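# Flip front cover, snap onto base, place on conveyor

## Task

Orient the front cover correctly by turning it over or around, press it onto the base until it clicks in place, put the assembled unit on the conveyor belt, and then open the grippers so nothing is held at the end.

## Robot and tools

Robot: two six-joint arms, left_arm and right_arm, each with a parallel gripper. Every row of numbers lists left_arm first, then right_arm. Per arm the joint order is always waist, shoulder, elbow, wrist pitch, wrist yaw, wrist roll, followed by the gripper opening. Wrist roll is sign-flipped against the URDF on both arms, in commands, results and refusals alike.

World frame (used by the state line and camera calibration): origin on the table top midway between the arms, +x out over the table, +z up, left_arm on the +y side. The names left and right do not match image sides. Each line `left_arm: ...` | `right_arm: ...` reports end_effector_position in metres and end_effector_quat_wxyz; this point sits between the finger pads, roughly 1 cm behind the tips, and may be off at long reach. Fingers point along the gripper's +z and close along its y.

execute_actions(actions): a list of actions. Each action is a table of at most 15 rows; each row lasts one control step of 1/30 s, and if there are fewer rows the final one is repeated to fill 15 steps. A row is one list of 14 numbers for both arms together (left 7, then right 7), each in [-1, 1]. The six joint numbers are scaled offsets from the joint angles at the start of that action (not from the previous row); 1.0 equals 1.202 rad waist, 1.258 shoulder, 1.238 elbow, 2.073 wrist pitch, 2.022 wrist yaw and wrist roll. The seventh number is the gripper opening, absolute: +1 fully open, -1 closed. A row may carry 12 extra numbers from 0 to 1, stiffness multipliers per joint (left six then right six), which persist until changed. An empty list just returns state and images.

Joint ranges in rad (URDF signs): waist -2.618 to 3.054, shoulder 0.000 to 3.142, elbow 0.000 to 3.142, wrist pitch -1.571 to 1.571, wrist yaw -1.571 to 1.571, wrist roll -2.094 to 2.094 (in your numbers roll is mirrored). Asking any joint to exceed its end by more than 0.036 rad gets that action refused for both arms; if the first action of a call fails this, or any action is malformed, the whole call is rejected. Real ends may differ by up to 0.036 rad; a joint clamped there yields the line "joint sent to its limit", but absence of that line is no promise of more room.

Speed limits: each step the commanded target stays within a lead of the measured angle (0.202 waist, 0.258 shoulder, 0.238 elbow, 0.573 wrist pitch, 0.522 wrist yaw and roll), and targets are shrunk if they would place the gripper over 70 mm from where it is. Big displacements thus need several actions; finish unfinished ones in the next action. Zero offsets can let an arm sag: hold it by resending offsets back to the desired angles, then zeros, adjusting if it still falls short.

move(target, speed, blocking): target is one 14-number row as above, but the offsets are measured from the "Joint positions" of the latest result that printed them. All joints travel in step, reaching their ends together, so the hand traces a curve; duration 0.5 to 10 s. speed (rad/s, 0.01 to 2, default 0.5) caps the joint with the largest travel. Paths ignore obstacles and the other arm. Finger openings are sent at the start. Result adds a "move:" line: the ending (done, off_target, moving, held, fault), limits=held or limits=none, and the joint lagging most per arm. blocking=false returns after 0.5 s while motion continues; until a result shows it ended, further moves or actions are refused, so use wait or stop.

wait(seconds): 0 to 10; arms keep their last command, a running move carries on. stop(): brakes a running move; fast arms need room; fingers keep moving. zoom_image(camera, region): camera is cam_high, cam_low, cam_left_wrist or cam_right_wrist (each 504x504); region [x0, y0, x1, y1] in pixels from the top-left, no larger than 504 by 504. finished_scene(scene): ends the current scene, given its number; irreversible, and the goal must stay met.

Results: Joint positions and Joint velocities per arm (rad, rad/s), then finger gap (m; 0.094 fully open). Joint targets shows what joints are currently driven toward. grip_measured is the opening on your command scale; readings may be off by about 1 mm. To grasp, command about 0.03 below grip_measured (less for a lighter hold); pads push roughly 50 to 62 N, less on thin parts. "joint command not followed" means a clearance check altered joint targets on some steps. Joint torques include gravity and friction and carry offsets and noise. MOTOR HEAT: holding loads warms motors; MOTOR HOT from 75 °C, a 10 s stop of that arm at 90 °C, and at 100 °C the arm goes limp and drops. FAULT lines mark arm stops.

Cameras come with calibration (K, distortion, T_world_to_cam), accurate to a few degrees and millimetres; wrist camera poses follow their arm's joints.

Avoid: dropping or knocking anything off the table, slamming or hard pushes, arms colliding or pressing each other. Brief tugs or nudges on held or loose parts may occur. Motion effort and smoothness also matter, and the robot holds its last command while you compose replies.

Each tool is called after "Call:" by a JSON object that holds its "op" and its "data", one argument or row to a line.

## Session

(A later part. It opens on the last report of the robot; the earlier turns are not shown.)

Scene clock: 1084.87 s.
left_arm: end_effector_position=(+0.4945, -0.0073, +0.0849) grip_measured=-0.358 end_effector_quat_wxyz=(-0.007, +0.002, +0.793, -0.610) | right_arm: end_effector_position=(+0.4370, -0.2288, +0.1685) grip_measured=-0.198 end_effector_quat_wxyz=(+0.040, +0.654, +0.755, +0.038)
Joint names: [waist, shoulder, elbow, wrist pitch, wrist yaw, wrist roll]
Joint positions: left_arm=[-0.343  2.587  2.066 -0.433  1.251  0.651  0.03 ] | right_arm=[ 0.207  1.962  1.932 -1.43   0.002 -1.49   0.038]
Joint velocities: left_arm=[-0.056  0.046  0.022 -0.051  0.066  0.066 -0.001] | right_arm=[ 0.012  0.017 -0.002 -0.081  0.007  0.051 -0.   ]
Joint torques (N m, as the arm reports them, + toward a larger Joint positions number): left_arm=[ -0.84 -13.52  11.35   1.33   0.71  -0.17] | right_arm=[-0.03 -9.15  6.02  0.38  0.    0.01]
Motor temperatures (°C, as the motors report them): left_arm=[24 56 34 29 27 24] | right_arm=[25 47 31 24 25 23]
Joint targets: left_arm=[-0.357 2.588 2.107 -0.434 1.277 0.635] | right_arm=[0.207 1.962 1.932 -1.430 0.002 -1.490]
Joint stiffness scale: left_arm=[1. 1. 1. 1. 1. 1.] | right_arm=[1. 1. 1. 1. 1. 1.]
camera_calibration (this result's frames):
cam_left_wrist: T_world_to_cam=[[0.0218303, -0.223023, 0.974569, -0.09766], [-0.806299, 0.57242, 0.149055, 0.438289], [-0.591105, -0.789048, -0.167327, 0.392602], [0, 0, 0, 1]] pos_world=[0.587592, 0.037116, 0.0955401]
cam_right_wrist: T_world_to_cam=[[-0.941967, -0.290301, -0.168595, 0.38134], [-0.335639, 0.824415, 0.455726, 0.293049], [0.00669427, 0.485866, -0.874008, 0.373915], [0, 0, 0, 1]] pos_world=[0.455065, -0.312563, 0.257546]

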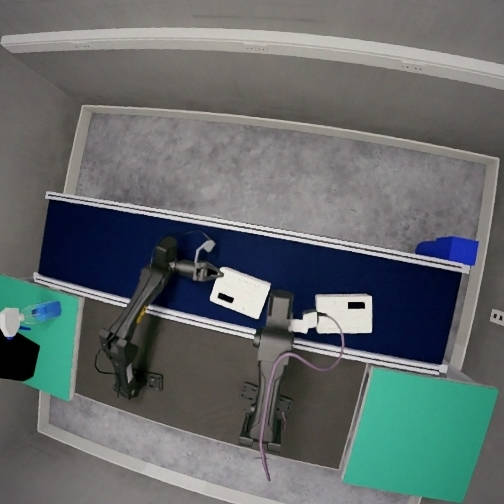

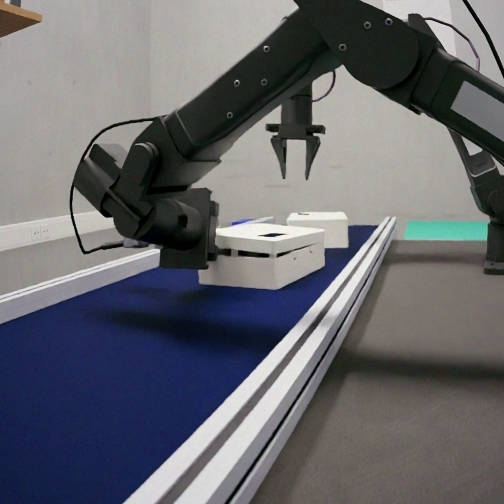

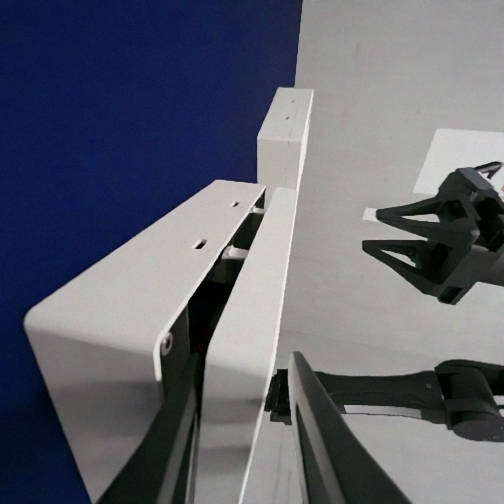

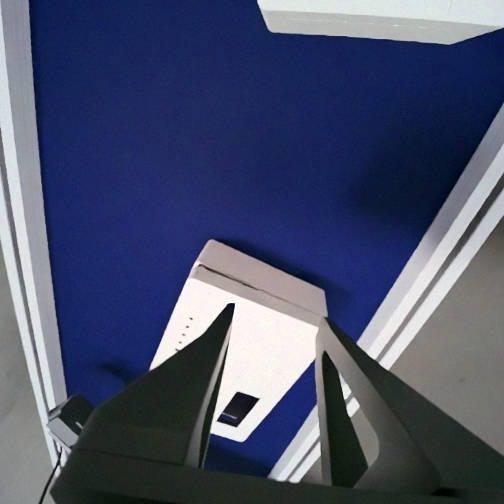

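Call:
{"op": "execute_actions", "data": {
  "actions": [
    [[-0.004,0.001,0.033,0,0.013,-0.008,-0.40,0,0,0,0,0,0,-0.2],[-0.004,0.001,0.033,0,0.013,-0.008,-0.43,0,0,0,0,0,0,-0.2],[-0.004,0.001,0.033,0,0.013,-0.008,-0.46,0,0,0,0,0,0,-0.2],[-0.004,0.001,0.033,0,0.013,-0.008,-0.49,0,0,0,0,0,0,-0.2],[-0.004,0.001,0.033,0,0.013,-0.008,-0.52,0,0,0,0,0,0,-0.2],[-0.004,0.001,0.033,0,0.013,-0.008,-0.55,0,0,0,0,0,0,-0.2],[-0.004,0.001,0.033,0,0.013,-0.008,-0.57,0,0,0,0,0,0,-0.2],[-0.004,0.001,0.033,0,0.013,-0.008,-0.59,0,0,0,0,0,0,-0.2],[-0.004,0.001,0.033,0,0.013,-0.008,-0.61,0,0,0,0,0,0,-0.2]]
  ]
}}

Call:
{"op": "zoom_image", "data": {
  "camera": "cam_left_wrist",
  "region": [100, 180, 400, 480]
}}

Call:
{"op": "zoom_image", "data": {
  "camera": "cam_low",
  "region": [150, 200, 350, 300]
}}

Scene clock: 1102.90 s.
left_arm: end_effector_position=(+0.4928, -0.0121, +0.0932) grip_measured=-0.600 end_effector_quat_wxyz=(-0.005, +0.021, +0.783, -0.621) | right_arm: end_effector_position=(+0.4370, -0.2288, +0.1685) grip_measured=-0.198 end_effector_quat_wxyz=(+0.040, +0.654, +0.755, +0.038)
Joint names: [waist, shoulder, elbow, wrist pitch, wrist yaw, wrist roll]
Joint positions: left_arm=[-0.349  2.589  2.081 -0.422  1.282  0.643  0.019] | right_arm=[ 0.207  1.962  1.932 -1.43   0.002 -1.49   0.038]
Joint velocities: left_arm=[-0.007  0.012 -0.007 -0.051  0.007  0.037 -0.001] | right_arm=[ 0.012 -0.007 -0.017 -0.022  0.022  0.081 -0.001]
Joint torques (N m, as the arm reports them, + toward a larger Joint positions number): left_arm=[  0.13 -13.62  10.27   1.25   0.46  -0.09] | right_arm=[-0.02 -9.15  6.02  0.38  0.01  0.02]
Motor temperatures (°C, as the motors report them): left_arm=[24 57 34 29 27 24] | right_arm=[25 47 31 24 25 23]
Joint targets: left_arm=[-0.347 2.588 2.107 -0.433 1.277 0.634] | right_arm=[0.207 1.962 1.932 -1.430 0.002 -1.490]
Joint stiffness scale: left_arm=[1. 1. 1. 1. 1. 1.] | right_arm=[1. 1. 1. 1. 1. 1.]
camera_calibration (this result's frames):
cam_left_wrist: T_world_to_cam=[[-0.00809822, -0.194205, 0.980927, -0.0923163], [-0.79408, 0.597456, 0.111729, 0.436215], [-0.60776, -0.77803, -0.159053, 0.396739], [0, 0, 0, 1]] pos_world=[0.586764, 0.0301273, 0.10492]
cam_right_wrist: T_world_to_cam=[[-0.941967, -0.290301, -0.168595, 0.38134], [-0.335639, 0.824415, 0.455726, 0.293049], [0.00669427, 0.485866, -0.874008, 0.373915], [0, 0, 0, 1]] pos_world=[0.455065, -0.312563, 0.257546]

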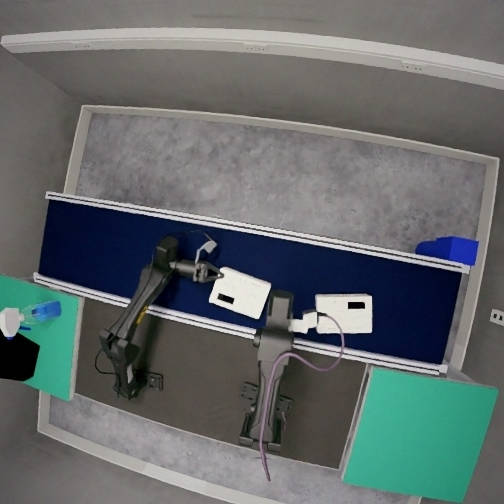

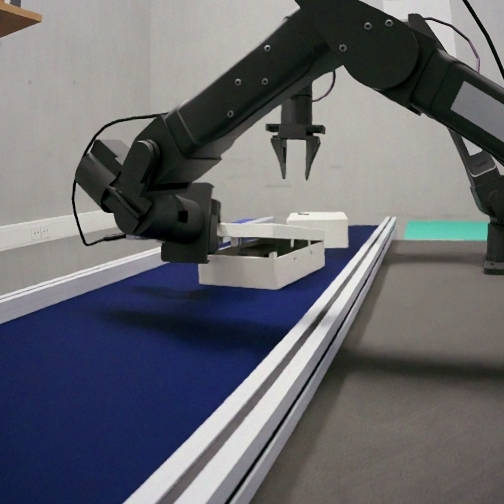

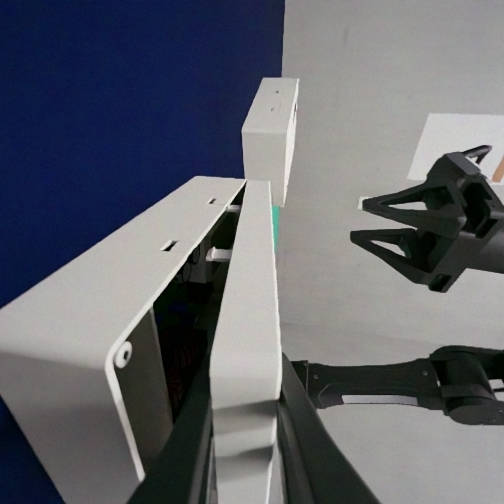

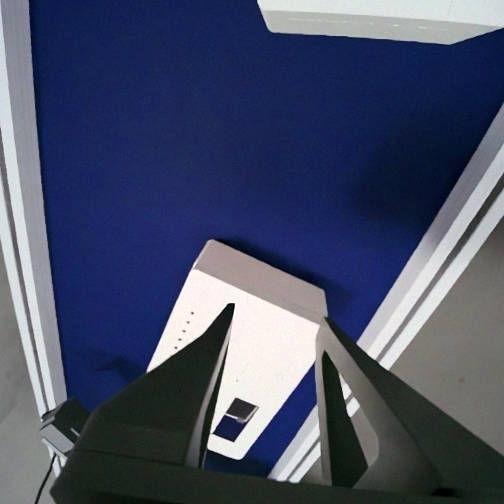

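Region (100, 180, 400, 480) of cam_left_wrist's 504x504 image, scaled by 1.680, with more detail than that image has.

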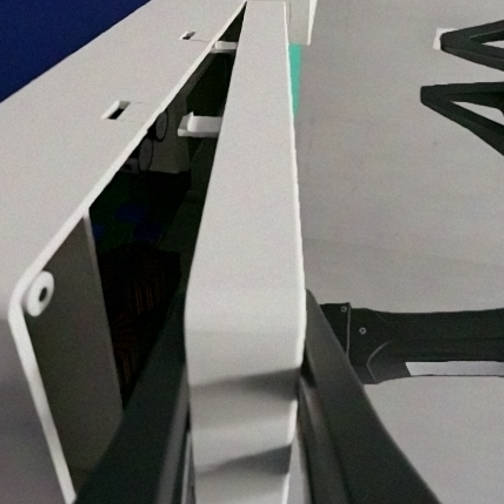

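Region (150, 200, 350, 300) of cam_low's 504x504 image, scaled by 2.520, with more detail than that image has.

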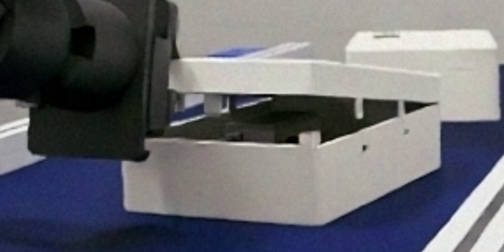

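Call:
{"op": "execute_actions", "data": {
  "actions": [
    [[0,0,0.021,-0.005,0.006,-0.004,-0.62,0,0,0,0,0,0,-0.2],[0,0,0.021,-0.005,0.006,-0.004,-0.63,0,0,0,0,0,0,-0.2],[0,0,0.021,-0.005,0.006,-0.004,-0.635,0,0,0,0,0,0,-0.2],[0,-0.008,0.028,-0.006,0.007,-0.004,-0.635,0,0,0,0,0,0,-0.2],[0,-0.013,0.032,-0.008,0.008,-0.004,-0.635,0,0,0,0,0,0,-0.2],[0,-0.016,0.035,-0.010,0.008,-0.004,-0.635,0,0,0,0,0,0,-0.2],[0,-0.018,0.037,-0.012,0.008,-0.004,-0.635,0,0,0,0,0,0,-0.2],[0,-0.020,0.039,-0.014,0.008,-0.004,-0.635,0,0,0,0,0,0,-0.2],[0,-0.022,0.041,-0.016,0.008,-0.004,-0.635,0,0,0,0,0,0,-0.2],[0,-0.024,0.043,-0.018,0.008,-0.004,-0.635,0,0,0,0,0,0,-0.2],[0,-0.026,0.045,-0.020,0.008,-0.004,-0.635,0,0,0,0,0,0,-0.2],[0,-0.028,0.047,-0.022,0.008,-0.004,-0.635,0,0,0,0,0,0,-0.2],[0,-0.030,0.048,-0.024,0.008,-0.004,-0.635,0,0,0,0,0,0,-0.2],[0,-0.032,0.050,-0.0256,0.008,-0.004,-0.635,0,0,0,0,0,0,-0.2]]
  ]
}}

Call:
{"op": "zoom_image", "data": {
  "camera": "cam_low",
  "region": [130, 170, 370, 300]
}}

Scene clock: 1136.53 s.
left_arm: end_effector_position=(+0.4919, -0.0130, +0.1050) grip_measured=-0.626 end_effector_quat_wxyz=(-0.009, +0.024, +0.779, -0.627) | right_arm: end_effector_position=(+0.4370, -0.2288, +0.1685) grip_measured=-0.198 end_effector_quat_wxyz=(+0.040, +0.654, +0.755, +0.038)
Joint names: [waist, shoulder, elbow, wrist pitch, wrist yaw, wrist roll]
Joint positions: left_arm=[-0.349  2.582  2.104 -0.448  1.3    0.646  0.018] | right_arm=[ 0.207  1.962  1.932 -1.43   0.002 -1.49   0.038]
Joint velocities: left_arm=[-0.007 -0.071  0.046 -0.081  0.007 -0.022  0.   ] | right_arm=[-0.007 -0.012  0.002  0.037 -0.066 -0.037  0.   ]
Joint torques (N m, as the arm reports them, + toward a larger Joint positions number): left_arm=[  0.04 -15.41  11.15   1.23   0.49  -0.1 ] | right_arm=[-0.02 -9.15  6.02  0.38  0.01  0.02]
Motor temperatures (°C, as the motors report them): left_arm=[24 58 33 29 26 24] | right_arm=[25 47 31 24 25 23]
Joint targets: left_arm=[-0.349 2.549 2.143 -0.475 1.298 0.635] | right_arm=[0.207 1.962 1.932 -1.430 0.002 -1.490]
Joint stiffness scale: left_arm=[1. 1. 1. 1. 1. 1.] | right_arm=[1. 1. 1. 1. 1. 1.]
camera_calibration (this result's frames):
cam_left_wrist: T_world_to_cam=[[-0.00821416, -0.179586, 0.983708, -0.104153], [-0.787582, 0.607319, 0.104296, 0.432467], [-0.616154, -0.773894, -0.146428, 0.400217], [0, 0, 0, 1]] pos_world=[0.586344, 0.0283762, 0.115954]
cam_right_wrist: T_world_to_cam=[[-0.941967, -0.290301, -0.168595, 0.38134], [-0.335639, 0.824415, 0.455726, 0.293049], [0.00669427, 0.485866, -0.874008, 0.373915], [0, 0, 0, 1]] pos_world=[0.455065, -0.312563, 0.257546]

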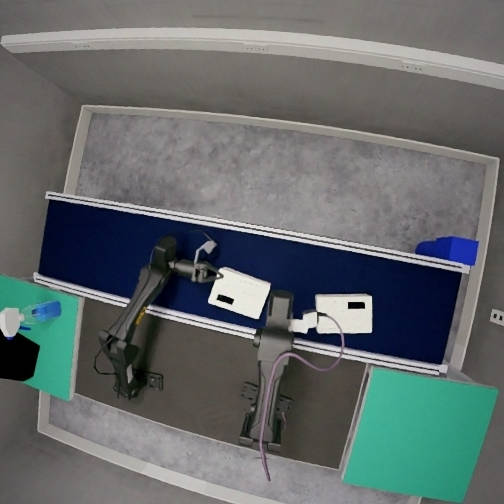

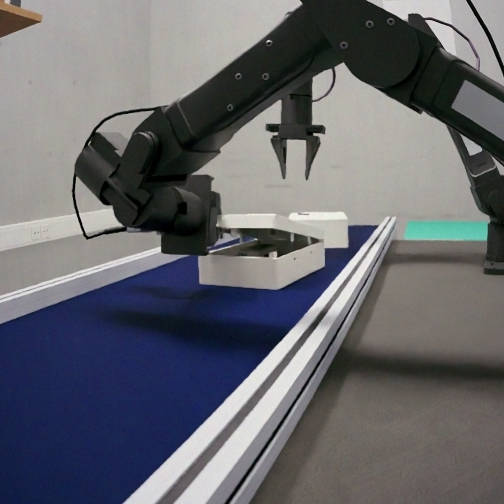

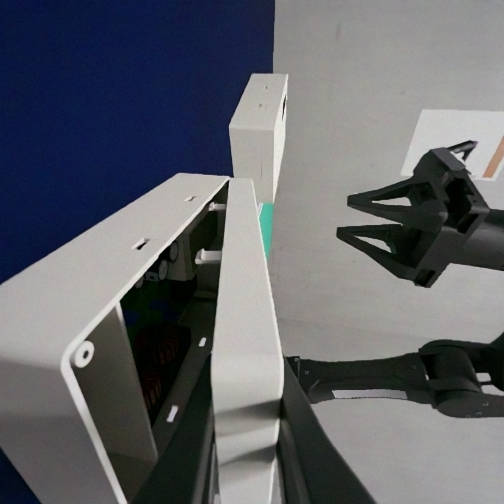

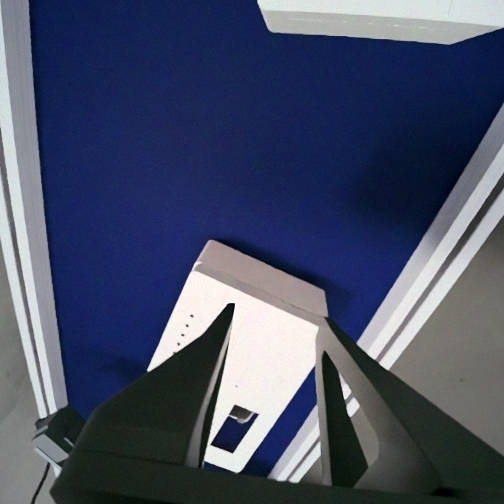

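Region (130, 170, 370, 300) of cam_low's 504x504 image, scaled by 2.100, with more detail than that image has; it fills the top 273 rows of this view, and the rest is white.

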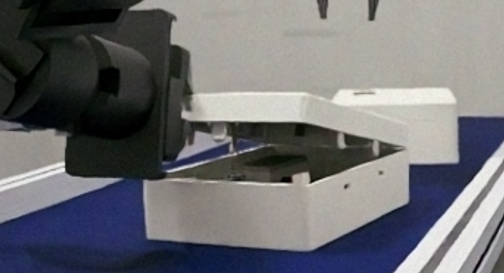

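Call:
{"op": "execute_actions", "data": {
  "actions": [
    [[0,-0.026,0.031,-0.013,0,-0.005,-0.645,0,0,0,0,0,0,-0.2],[0,-0.026,0.031,-0.013,0,-0.005,-0.655,0,0,0,0,0,0,-0.2],[0,-0.026,0.031,-0.013,0,-0.005,-0.665,0,0,0,0,0,0,-0.2],[0,-0.026,0.031,-0.013,0,-0.005,-0.665,0,0,0,0,0,0,-0.2],[0,-0.028,0.033,-0.015,0,-0.005,-0.665,0,0,0,0,0,0,-0.2],[0,-0.030,0.035,-0.017,0,-0.005,-0.665,0,0,0,0,0,0,-0.2],[0,-0.032,0.037,-0.019,0,-0.005,-0.665,0,0,0,0,0,0,-0.2],[0,-0.034,0.039,-0.021,0,-0.005,-0.665,0,0,0,0,0,0,-0.2],[0,-0.036,0.041,-0.023,0,-0.005,-0.665,0,0,0,0,0,0,-0.2],[0,-0.038,0.043,-0.025,0,-0.005,-0.665,0,0,0,0,0,0,-0.2],[0,-0.040,0.045,-0.027,0,-0.005,-0.665,0,0,0,0,0,0,-0.2],[0,-0.042,0.047,-0.029,0,-0.005,-0.665,0,0,0,0,0,0,-0.2],[0,-0.044,0.049,-0.031,0,-0.005,-0.665,0,0,0,0,0,0,-0.2],[0,-0.046,0.051,-0.033,0,-0.005,-0.665,0,0,0,0,0,0,-0.2]]
  ]
}}

Call:
{"op": "zoom_image", "data": {
  "camera": "cam_low",
  "region": [130, 170, 370, 300]
}}

Scene clock: 1151.00 s.
left_arm: end_effector_position=(+0.4916, -0.0122, +0.1131) grip_measured=-0.646 end_effector_quat_wxyz=(-0.012, +0.016, +0.784, -0.621) | right_arm: end_effector_position=(+0.4370, -0.2288, +0.1685) grip_measured=-0.198 end_effector_quat_wxyz=(+0.040, +0.654, +0.755, +0.038)
Joint names: [waist, shoulder, elbow, wrist pitch, wrist yaw, wrist roll]
Joint positions: left_arm=[-0.349  2.566  2.121 -0.499  1.284  0.645  0.017] | right_arm=[ 0.207  1.962  1.932 -1.43   0.002 -1.49   0.038]
Joint velocities: left_arm=[ 0.012 -0.061  0.032 -0.198 -0.066  0.095 -0.001] | right_arm=[ 0.007 -0.017 -0.017  0.081 -0.051  0.037 -0.001]
Joint torques (N m, as the arm reports them, + toward a larger Joint positions number): left_arm=[ -0.14 -15.85  11.55   1.31   0.75  -0.14] | right_arm=[-0.02 -9.15  6.01  0.37  0.    0.02]
Motor temperatures (°C, as the motors report them): left_arm=[24 61 34 29 26 24] | right_arm=[25 47 31 24 25 23]
Joint targets: left_arm=[-0.349 2.524 2.167 -0.517 1.300 0.636] | right_arm=[0.207 1.962 1.932 -1.430 0.002 -1.490]
Joint stiffness scale: left_arm=[1. 1. 1. 1. 1. 1.] | right_arm=[1. 1. 1. 1. 1. 1.]
camera_calibration (this result's frames):
cam_left_wrist: T_world_to_cam=[[0.00778111, -0.195345, 0.980704, -0.119631], [-0.79146, 0.598211, 0.125437, 0.430272], [-0.611171, -0.777164, -0.149953, 0.399772], [0, 0, 0, 1]] pos_world=[0.585803, 0.0299259, 0.123298]
cam_right_wrist: T_world_to_cam=[[-0.941967, -0.290301, -0.168595, 0.38134], [-0.335639, 0.824415, 0.455726, 0.293049], [0.00669427, 0.485866, -0.874008, 0.373915], [0, 0, 0, 1]] pos_world=[0.455065, -0.312563, 0.257546]

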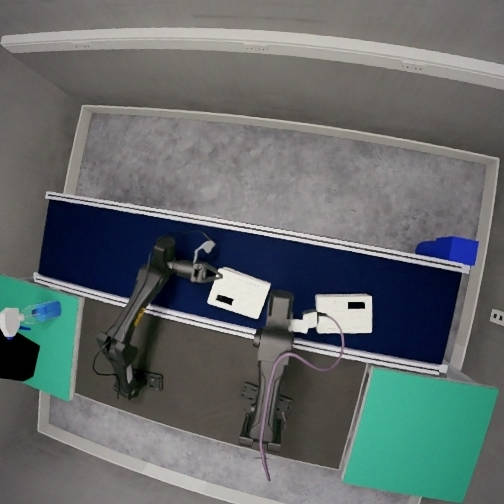

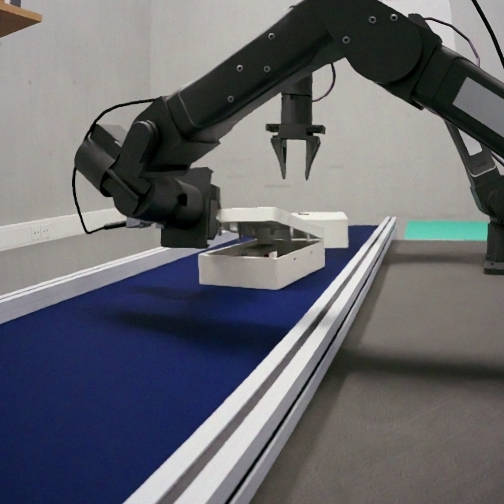

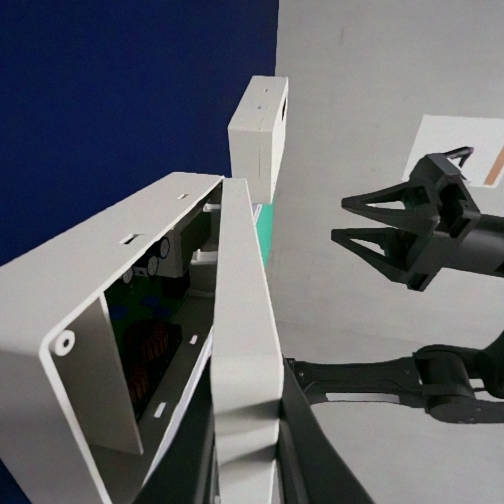

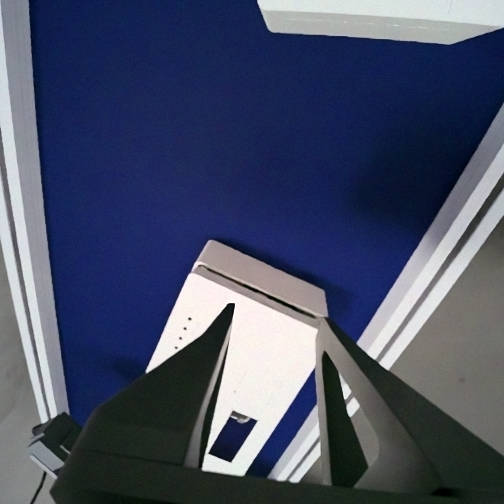

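Region (130, 170, 370, 300) of cam_low's 504x504 image, scaled by 2.100, with more detail than that image has; it fills the top 273 rows of this view, and the rest is white.

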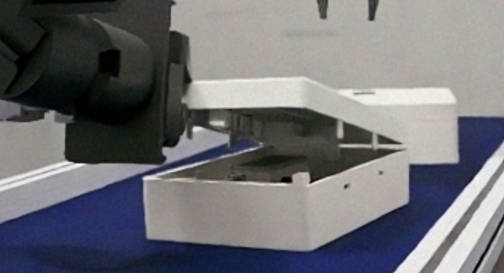

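Call:
{"op": "execute_actions", "data": {
  "actions": [
    [[0,-0.033,0.037,-0.009,0.008,-0.004,-0.675,0,0,0,0,0,0,-0.2],[0,-0.033,0.037,-0.009,0.008,-0.004,-0.685,0,0,0,0,0,0,-0.2],[0,-0.033,0.037,-0.009,0.008,-0.004,-0.685,0,0,0,0,0,0,-0.2],[0,-0.035,0.039,-0.011,0.008,-0.004,-0.685,0,0,0,0,0,0,-0.2],[0,-0.037,0.041,-0.013,0.008,-0.004,-0.685,0,0,0,0,0,0,-0.2],[0,-0.039,0.043,-0.015,0.008,-0.004,-0.685,0,0,0,0,0,0,-0.2],[0,-0.041,0.045,-0.017,0.008,-0.004,-0.685,0,0,0,0,0,0,-0.2],[0,-0.043,0.047,-0.019,0.008,-0.004,-0.685,0,0,0,0,0,0,-0.2],[0,-0.045,0.049,-0.021,0.008,-0.004,-0.685,0,0,0,0,0,0,-0.2],[0,-0.047,0.051,-0.023,0.008,-0.004,-0.685,0,0,0,0,0,0,-0.2],[0,-0.049,0.053,-0.025,0.008,-0.004,-0.685,0,0,0,0,0,0,-0.2],[0,-0.051,0.055,-0.027,0.008,-0.004,-0.685,0,0,0,0,0,0,-0.2],[0,-0.053,0.057,-0.029,0.008,-0.004,-0.685,0,0,0,0,0,0,-0.2],[0,-0.055,0.059,-0.031,0.008,-0.004,-0.685,0,0,0,0,0,0,-0.2]]
  ]
}}

Call:
{"op": "zoom_image", "data": {
  "camera": "cam_low",
  "region": [130, 170, 370, 300]
}}

Scene clock: 1169.47 s.
left_arm: end_effector_position=(+0.4910, -0.0115, +0.1276) grip_measured=-0.648 end_effector_quat_wxyz=(-0.012, +0.012, +0.787, -0.617) | right_arm: end_effector_position=(+0.4370, -0.2288, +0.1685) grip_measured=-0.198 end_effector_quat_wxyz=(+0.040, +0.654, +0.755, +0.038)
Joint names: [waist, shoulder, elbow, wrist pitch, wrist yaw, wrist roll]
Joint positions: left_arm=[-0.349  2.544  2.146 -0.552  1.274  0.645  0.017] | right_arm=[ 0.207  1.962  1.932 -1.43   0.002 -1.49   0.038]
Joint velocities: left_arm=[-0.002 -0.11   0.1   -0.066 -0.007 -0.051  0.   ] | right_arm=[ 0.002  0.007  0.007 -0.066  0.037  0.022 -0.   ]
Joint torques (N m, as the arm reports them, + toward a larger Joint positions number): left_arm=[ -0.04 -16.15  11.82   1.35   0.72  -0.05] | right_arm=[-0.04 -9.15  6.02  0.37  0.    0.02]
Motor temperatures (°C, as the motors report them): left_arm=[24 63 34 29 26 24] | right_arm=[25 47 31 24 25 23]
Joint targets: left_arm=[-0.349 2.497 2.194 -0.563 1.300 0.637] | right_arm=[0.207 1.962 1.932 -1.430 0.002 -1.490]
Joint stiffness scale: left_arm=[1. 1. 1. 1. 1. 1.] | right_arm=[1. 1. 1. 1. 1. 1.]
camera_calibration (this result's frames):
cam_left_wrist: T_world_to_cam=[[0.0134831, -0.204622, 0.978748, -0.136396], [-0.794442, 0.592202, 0.134753, 0.427784], [-0.60719, -0.779376, -0.154575, 0.400714], [0, 0, 0, 1]] pos_world=[0.584998, 0.0310624, 0.137793]
cam_right_wrist: T_world_to_cam=[[-0.941967, -0.290301, -0.168595, 0.38134], [-0.335639, 0.824415, 0.455726, 0.293049], [0.00669427, 0.485866, -0.874008, 0.373915], [0, 0, 0, 1]] pos_world=[0.455065, -0.312563, 0.257546]

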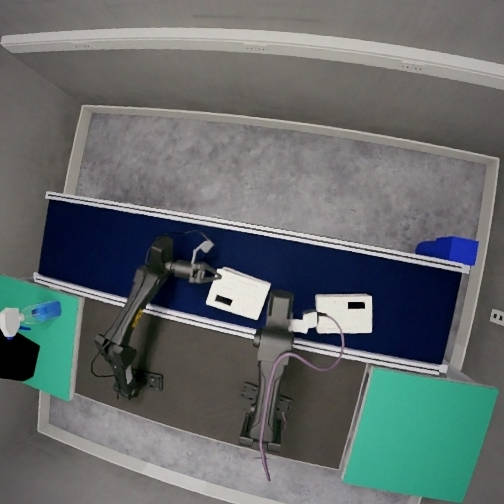

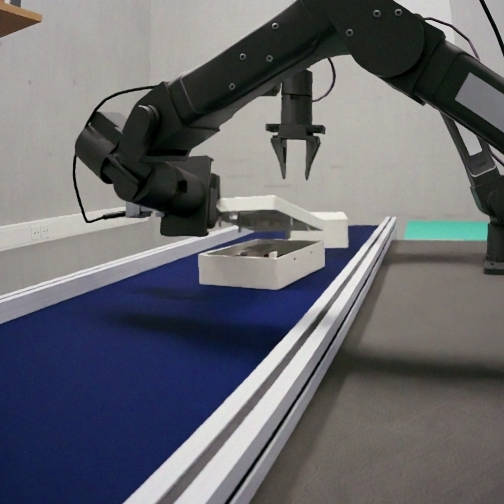

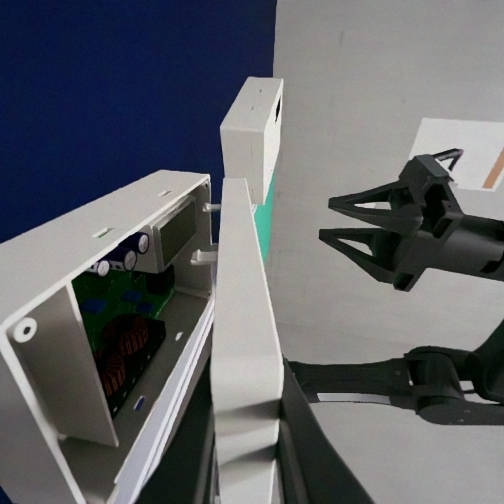

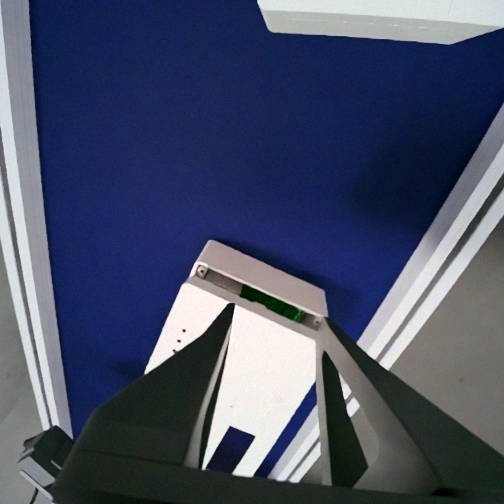

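Region (130, 170, 370, 300) of cam_low's 504x504 image, scaled by 2.100, with more detail than that image has; it fills the top 273 rows of this view, and the rest is white.

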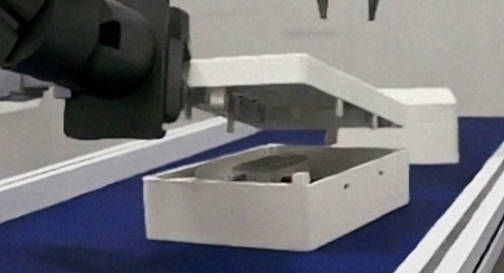

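Call:
{"op": "execute_actions", "data": {
  "actions": [
    [[0,-0.038,0.036,-0.005,0.013,-0.004,-0.685,0,0,0,0,0,0,-0.2],[0,-0.041,0.036,-0.007,0.013,-0.004,-0.685,0,0,0,0,0,0,-0.2],[0,-0.044,0.036,-0.009,0.013,-0.004,-0.685,0,0,0,0,0,0,-0.2],[0,-0.047,0.036,-0.011,0.013,-0.004,-0.685,0,0,0,0,0,0,-0.2],[0,-0.050,0.036,-0.013,0.013,-0.004,-0.685,0,0,0,0,0,0,-0.2],[0,-0.053,0.036,-0.015,0.013,-0.004,-0.685,0,0,0,0,0,0,-0.2],[0,-0.056,0.036,-0.017,0.013,-0.004,-0.685,0,0,0,0,0,0,-0.2],[0,-0.059,0.036,-0.019,0.013,-0.004,-0.685,0,0,0,0,0,0,-0.2],[0,-0.062,0.036,-0.021,0.013,-0.004,-0.685,0,0,0,0,0,0,-0.2],[0,-0.065,0.036,-0.023,0.013,-0.004,-0.685,0,0,0,0,0,0,-0.2],[0,-0.068,0.036,-0.024,0.013,-0.004,-0.685,0,0,0,0,0,0,-0.2]]
  ]
}}

Scene clock: 1228.67 s.
left_arm: end_effector_position=(+0.4873, -0.0107, +0.1558) grip_measured=-0.648 end_effector_quat_wxyz=(-0.004, +0.018, +0.786, -0.618) | right_arm: end_effector_position=(+0.4370, -0.2288, +0.1685) grip_measured=-0.198 end_effector_quat_wxyz=(+0.040, +0.654, +0.755, +0.038)
Joint names: [waist, shoulder, elbow, wrist pitch, wrist yaw, wrist roll]
Joint positions: left_arm=[-0.349  2.493  2.157 -0.594  1.273  0.645  0.017] | right_arm=[ 0.207  1.962  1.932 -1.43   0.002 -1.49   0.038]
Joint velocities: left_arm=[ 0.002 -0.095  0.007 -0.037  0.022  0.066 -0.   ] | right_arm=[-0.007 -0.002 -0.002 -0.037 -0.037 -0.007  0.001]
Joint torques (N m, as the arm reports them, + toward a larger Joint positions number): left_arm=[  0.   -14.98  10.89   1.32   0.7   -0.08] | right_arm=[-0.03 -9.15  6.01  0.37  0.01  0.02]
Motor temperatures (°C, as the motors report them): left_arm=[24 65 35 29 26 24] | right_arm=[25 47 31 24 25 23]
Joint targets: left_arm=[-0.349 2.459 2.190 -0.602 1.300 0.637] | right_arm=[0.207 1.962 1.932 -1.430 0.002 -1.490]
Joint stiffness scale: left_arm=[1. 1. 1. 1. 1. 1.] | right_arm=[1. 1. 1. 1. 1. 1.]
camera_calibration (this result's frames):
cam_left_wrist: T_world_to_cam=[[-0.00627676, -0.200991, 0.979573, -0.154204], [-0.797255, 0.592309, 0.116423, 0.424775], [-0.60361, -0.780239, -0.163959, 0.403174], [0, 0, 0, 1]] pos_world=[0.581046, 0.0319797, 0.167705]
cam_right_wrist: T_world_to_cam=[[-0.941967, -0.290301, -0.168595, 0.38134], [-0.335639, 0.824415, 0.455726, 0.293049], [0.00669427, 0.485866, -0.874008, 0.373915], [0, 0, 0, 1]] pos_world=[0.455065, -0.312563, 0.257546]

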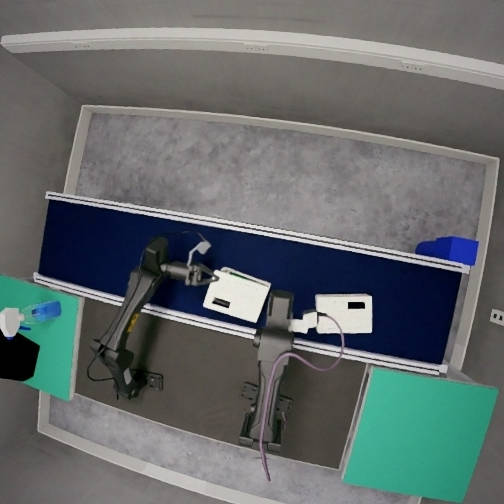

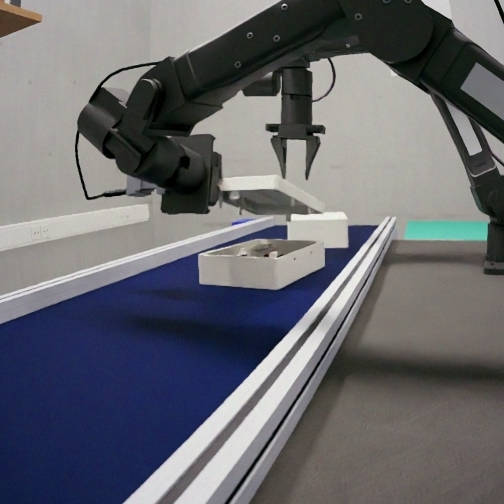

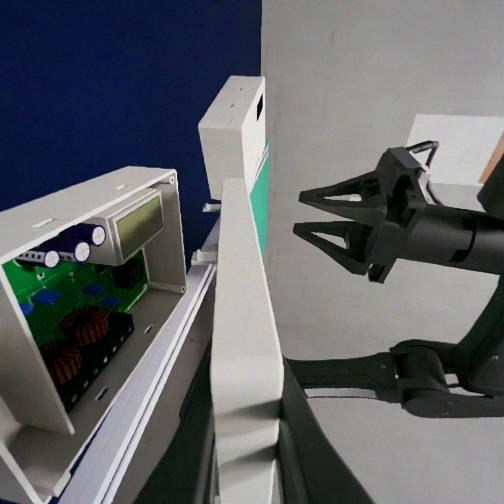

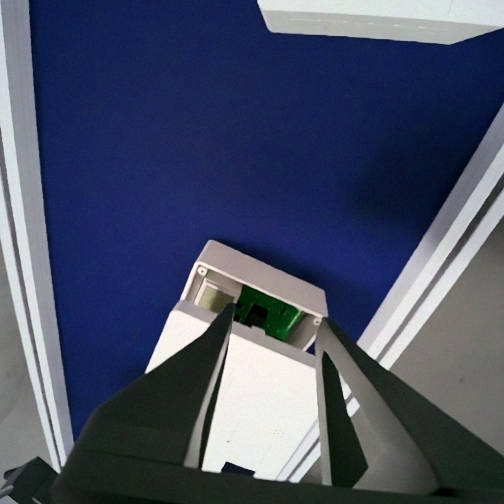

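Call:
{"op": "move", "data": {
  "target": [0.549, -0.405, -0.576, 0.135, 0.013, 0, -0.685, 0, 0, 0, 0, 0, 0, -0.2],
  "speed": 0.35
}}

Scene clock: 1242.07 s.
left_arm: end_effector_position=(+0.4605, +0.3170, +0.1810) grip_measured=-0.648 end_effector_quat_wxyz=(+0.215, -0.232, +0.753, -0.577) | right_arm: end_effector_position=(+0.4370, -0.2288, +0.1685) grip_measured=-0.198 end_effector_quat_wxyz=(+0.040, +0.654, +0.755, +0.038)
Joint names: [waist, shoulder, elbow, wrist pitch, wrist yaw, wrist roll]
Joint positions: left_arm=[ 0.314  2.015  1.459 -0.336  1.255  0.647  0.017] | right_arm=[ 0.207  1.962  1.932 -1.43   0.002 -1.49   0.038]
Joint velocities: left_arm=[ 0.002  0.012 -0.002 -0.007  0.037  0.007 -0.   ] | right_arm=[-0.002 -0.012 -0.017  0.007 -0.037  0.051 -0.   ]
Joint torques (N m, as the arm reports them, + toward a larger Joint positions number): left_arm=[ -0.12 -12.01   6.96   1.57   0.85   0.01] | right_arm=[-0.02 -9.15  6.02  0.38  0.01  0.02]
Motor temperatures (°C, as the motors report them): left_arm=[24 64 34 29 27 24] | right_arm=[25 47 31 24 25 23]
Joint targets: left_arm=[0.311 1.983 1.444 -0.314 1.299 0.646] | right_arm=[0.207 1.962 1.932 -1.430 0.002 -1.490]
Joint stiffness scale: left_arm=[1. 1. 1. 1. 1. 1.] | right_arm=[1. 1. 1. 1. 1. 1.]
move: off_target (left_arm); limits=none; left_arm: farthest joint: the wrist yaw, 0.045 radians from its target (0.026 radians at the start); right_arm: farthest joint: the waist, 0.000 radians from its target (0.000 radians at the start)
camera_calibration (this result's frames):
cam_left_wrist: T_world_to_cam=[[0.0945669, -0.189214, 0.977372, -0.162942], [-0.995304, -0.0383534, 0.0888769, 0.502554], [0.0206687, -0.981187, -0.191953, 0.428139], [0, 0, 0, 1]] pos_world=[0.506754, 0.408528, 0.196772]
cam_right_wrist: T_world_to_cam=[[-0.941967, -0.290301, -0.168595, 0.38134], [-0.335639, 0.824415, 0.455726, 0.293049], [0.00669427, 0.485866, -0.874008, 0.373915], [0, 0, 0, 1]] pos_world=[0.455065, -0.312563, 0.257546]

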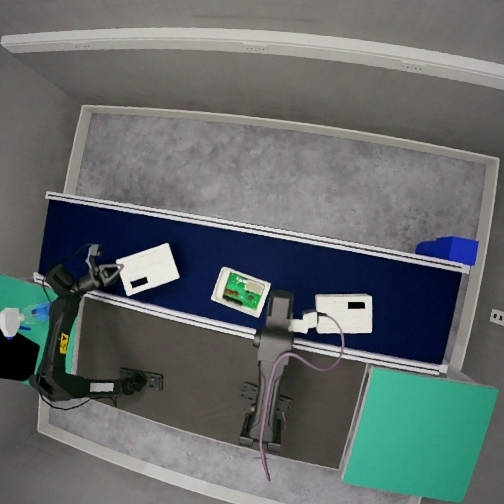

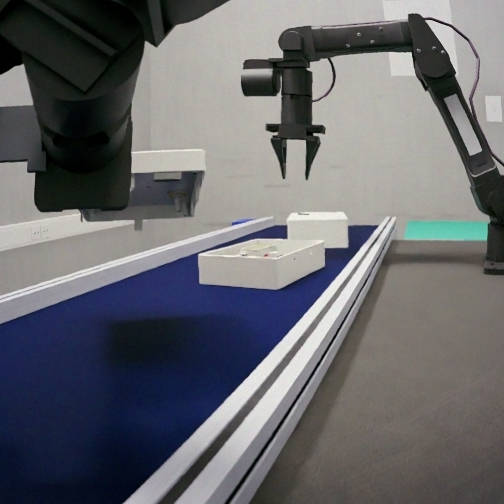

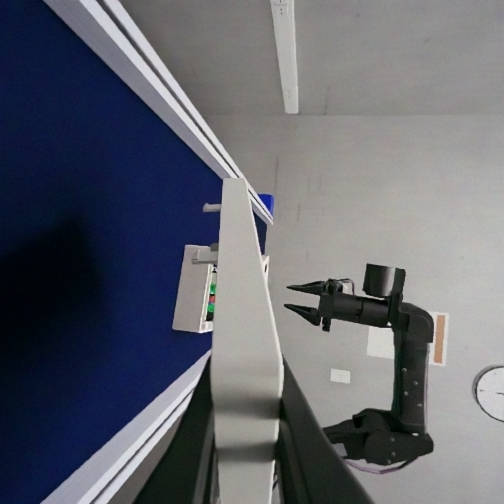

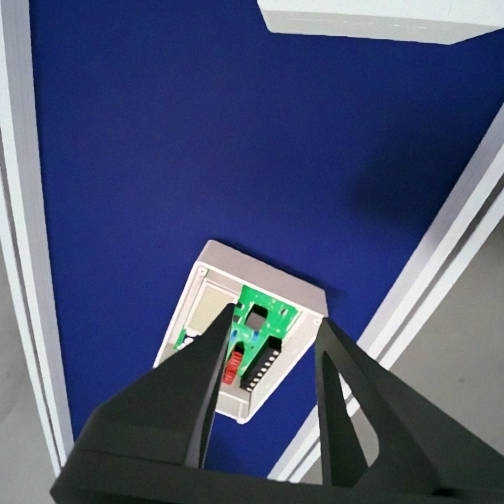

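Call:
{"op": "zoom_image", "data": {
  "camera": "cam_right_wrist",
  "region": [130, 220, 350, 440]
}}

Call:
{"op": "zoom_image", "data": {
  "camera": "cam_high",
  "region": [200, 255, 285, 330]
}}

Region (130, 220, 350, 440) of cam_right_wrist's 504x504 image, scaled by 2.291, with more detail than that image has.

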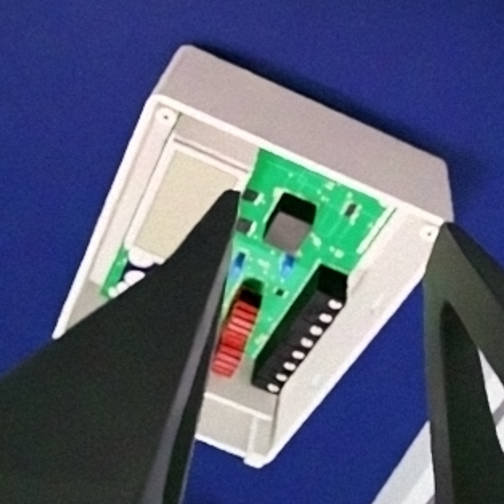

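Region (200, 255, 285, 330) of cam_high's 504x504 image, scaled by 5.929, with more detail than that image has; it fills the top 445 rows of this view, and the rest is white.

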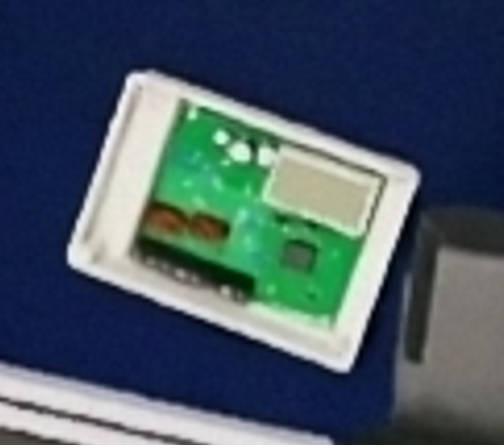

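Call:
{"op": "move", "data": {
  "target": [0, -0.012, 0, 0.005, 0.015, 0, -0.685, 0.417, 0.139, 0.045, 0.016, 0, 1.0, -0.6],
  "speed": 1.0
}}

Scene clock: 1365.03 s.
left_arm: end_effector_position=(+0.4616, +0.3184, +0.1791) grip_measured=-0.648 end_effector_quat_wxyz=(+0.217, -0.236, +0.755, -0.572) | right_arm: end_effector_position=(+0.3865, -0.0369, +0.1060) grip_measured=-0.598 end_effector_quat_wxyz=(-0.015, -0.518, +0.855, -0.001)
Joint names: [waist, shoulder, elbow, wrist pitch, wrist yaw, wrist roll]
Joint positions: left_arm=[ 0.314  2.015  1.459 -0.336  1.241  0.647  0.017] | right_arm=[ 0.707  2.138  1.949 -1.412  0.002  0.526  0.019]
Joint velocities: left_arm=[-0.002 -0.017  0.022  0.007 -0.051  0.081  0.001] | right_arm=[-0.012 -0.007 -0.022 -0.066 -0.037 -0.022  0.002]
Joint torques (N m, as the arm reports them, + toward a larger Joint positions number): left_arm=[ -0.07 -10.98   8.14   1.51   0.87   0.02] | right_arm=[  0.   -10.6    8.97   0.25   0.01   0.09]
Motor temperatures (°C, as the motors report them): left_arm=[24 58 30 31 27 24] | right_arm=[25 47 32 24 25 23]
Joint targets: left_arm=[0.314 2.000 1.459 -0.326 1.285 0.647] | right_arm=[0.708 2.136 1.987 -1.397 0.002 0.532]
Joint stiffness scale: left_arm=[1. 1. 1. 1. 1. 1.] | right_arm=[1. 1. 1. 1. 1. 1.]
move: off_target (left_arm, right_arm); limits=none; left_arm: farthest joint: the wrist yaw, 0.045 radians from its target (0.030 radians at the start); right_arm: farthest joint: the elbow, 0.038 radians from its target (0.056 radians at the start)
camera_calibration (this result's frames):
cam_left_wrist: T_world_to_cam=[[0.100634, -0.198155, 0.974991, -0.160519], [-0.994516, -0.0480873, 0.0928765, 0.505817], [0.0284807, -0.97899, -0.201907, 0.426609], [0, 0, 0, 1]] pos_world=[0.507047, 0.410161, 0.195662]
cam_right_wrist: T_world_to_cam=[[0.942574, -0.324543, -0.078898, -0.360242], [-0.24256, -0.82755, 0.506286, 0.0440484], [-0.229604, -0.458075, -0.858749, 0.281308], [0, 0, 0, 1]] pos_world=[0.414829, 0.0483983, 0.19085]

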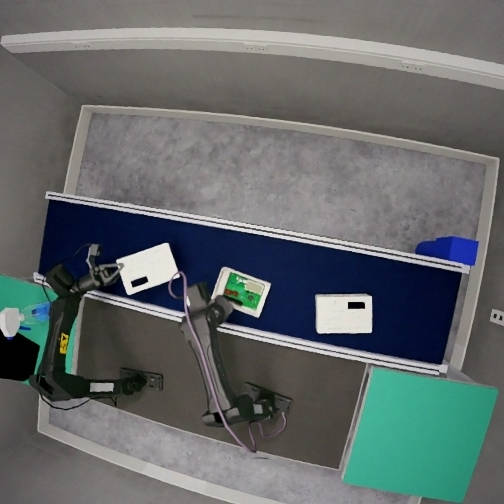

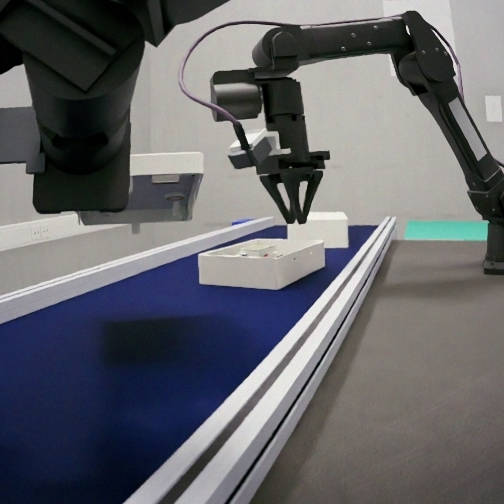

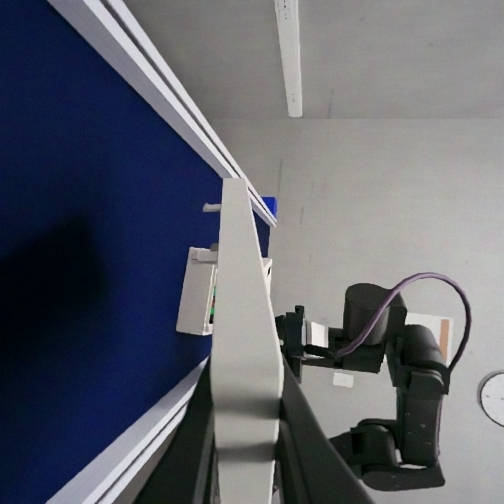

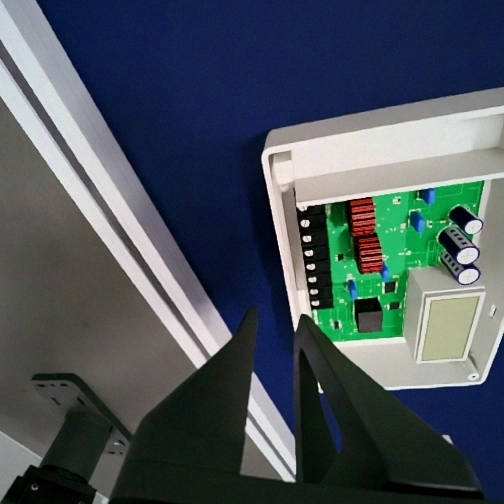

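Call:
{"op": "execute_actions", "data": {
  "actions": []
}}

Scene clock: 1393.27 s.
left_arm: end_effector_position=(+0.4616, +0.3184, +0.1791) grip_measured=-0.648 end_effector_quat_wxyz=(+0.217, -0.236, +0.755, -0.572) | right_arm: end_effector_position=(+0.3865, -0.0369, +0.1060) grip_measured=-0.598 end_effector_quat_wxyz=(-0.015, -0.518, +0.855, -0.001)
Joint names: [waist, shoulder, elbow, wrist pitch, wrist yaw, wrist roll]
Joint positions: left_arm=[ 0.314  2.015  1.459 -0.336  1.241  0.647  0.017] | right_arm=[ 0.707  2.138  1.949 -1.412  0.002  0.526  0.019]
Joint velocities: left_arm=[-0.002  0.002  0.007 -0.022  0.022  0.037  0.   ] | right_arm=[-0.007 -0.007  0.002 -0.037  0.007  0.022  0.   ]
Joint torques (N m, as the arm reports them, + toward a larger Joint positions number): left_arm=[ -0.08 -10.97   8.14   1.51   0.86   0.04] | right_arm=[  0.09 -10.57   8.95   0.25   0.01   0.08]
Motor temperatures (°C, as the motors report them): left_arm=[24 56 31 31 27 24] | right_arm=[25 49 34 24 25 23]
Joint targets: left_arm=[0.314 2.000 1.459 -0.326 1.285 0.647] | right_arm=[0.708 2.136 1.987 -1.397 0.002 0.532]
Joint stiffness scale: left_arm=[1. 1. 1. 1. 1. 1.] | right_arm=[1. 1. 1. 1. 1. 1.]
camera_calibration (this result's frames):
cam_left_wrist: T_world_to_cam=[[0.100634, -0.198155, 0.974991, -0.160519], [-0.994516, -0.0480873, 0.0928765, 0.505817], [0.0284807, -0.97899, -0.201907, 0.426609], [0, 0, 0, 1]] pos_world=[0.507047, 0.410161, 0.195662]
cam_right_wrist: T_world_to_cam=[[0.942698, -0.324183, -0.0789071, -0.360275], [-0.242241, -0.827647, 0.50628, 0.0439222], [-0.229435, -0.458154, -0.858752, 0.28124], [0, 0, 0, 1]] pos_world=[0.414797, 0.0484083, 0.19085]

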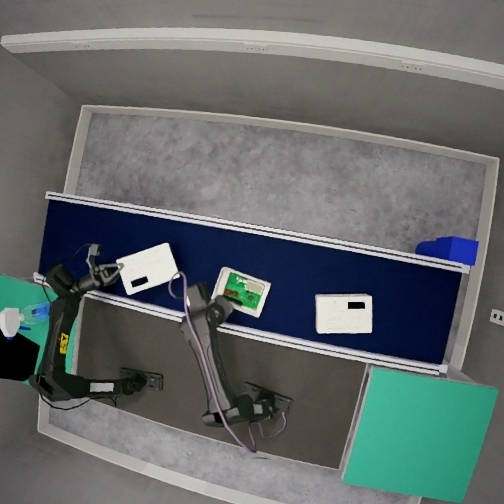

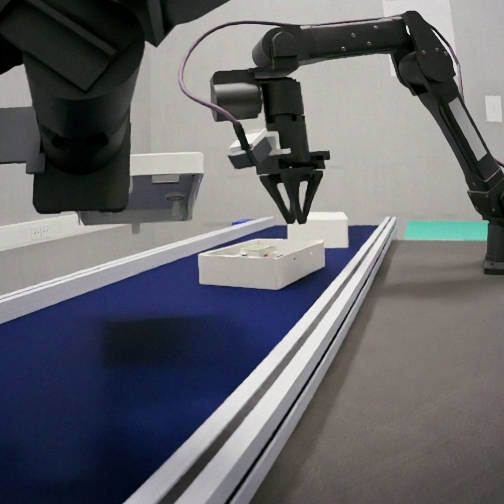

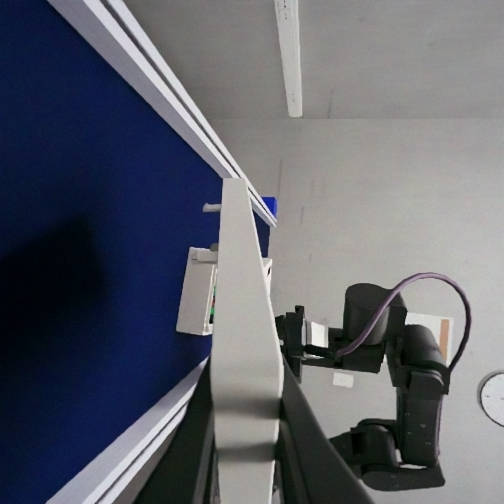

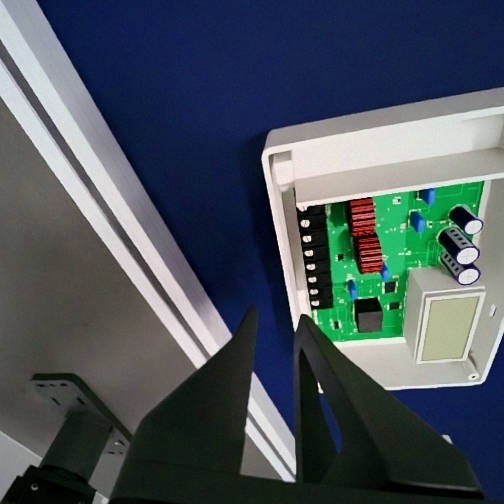

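Call:
{"op": "zoom_image", "data": {
  "camera": "cam_right_wrist",
  "region": [220, 90, 504, 400]
}}

Region (220, 90, 504, 400) of cam_right_wrist's 504x504 image, scaled by 1.626, with more detail than that image has; it fills the left 462 columns of this view, and the rest is white.

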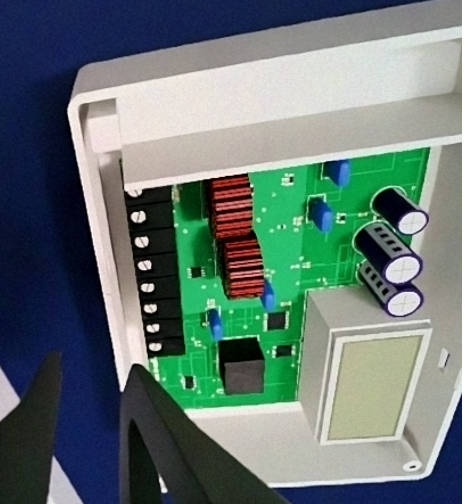

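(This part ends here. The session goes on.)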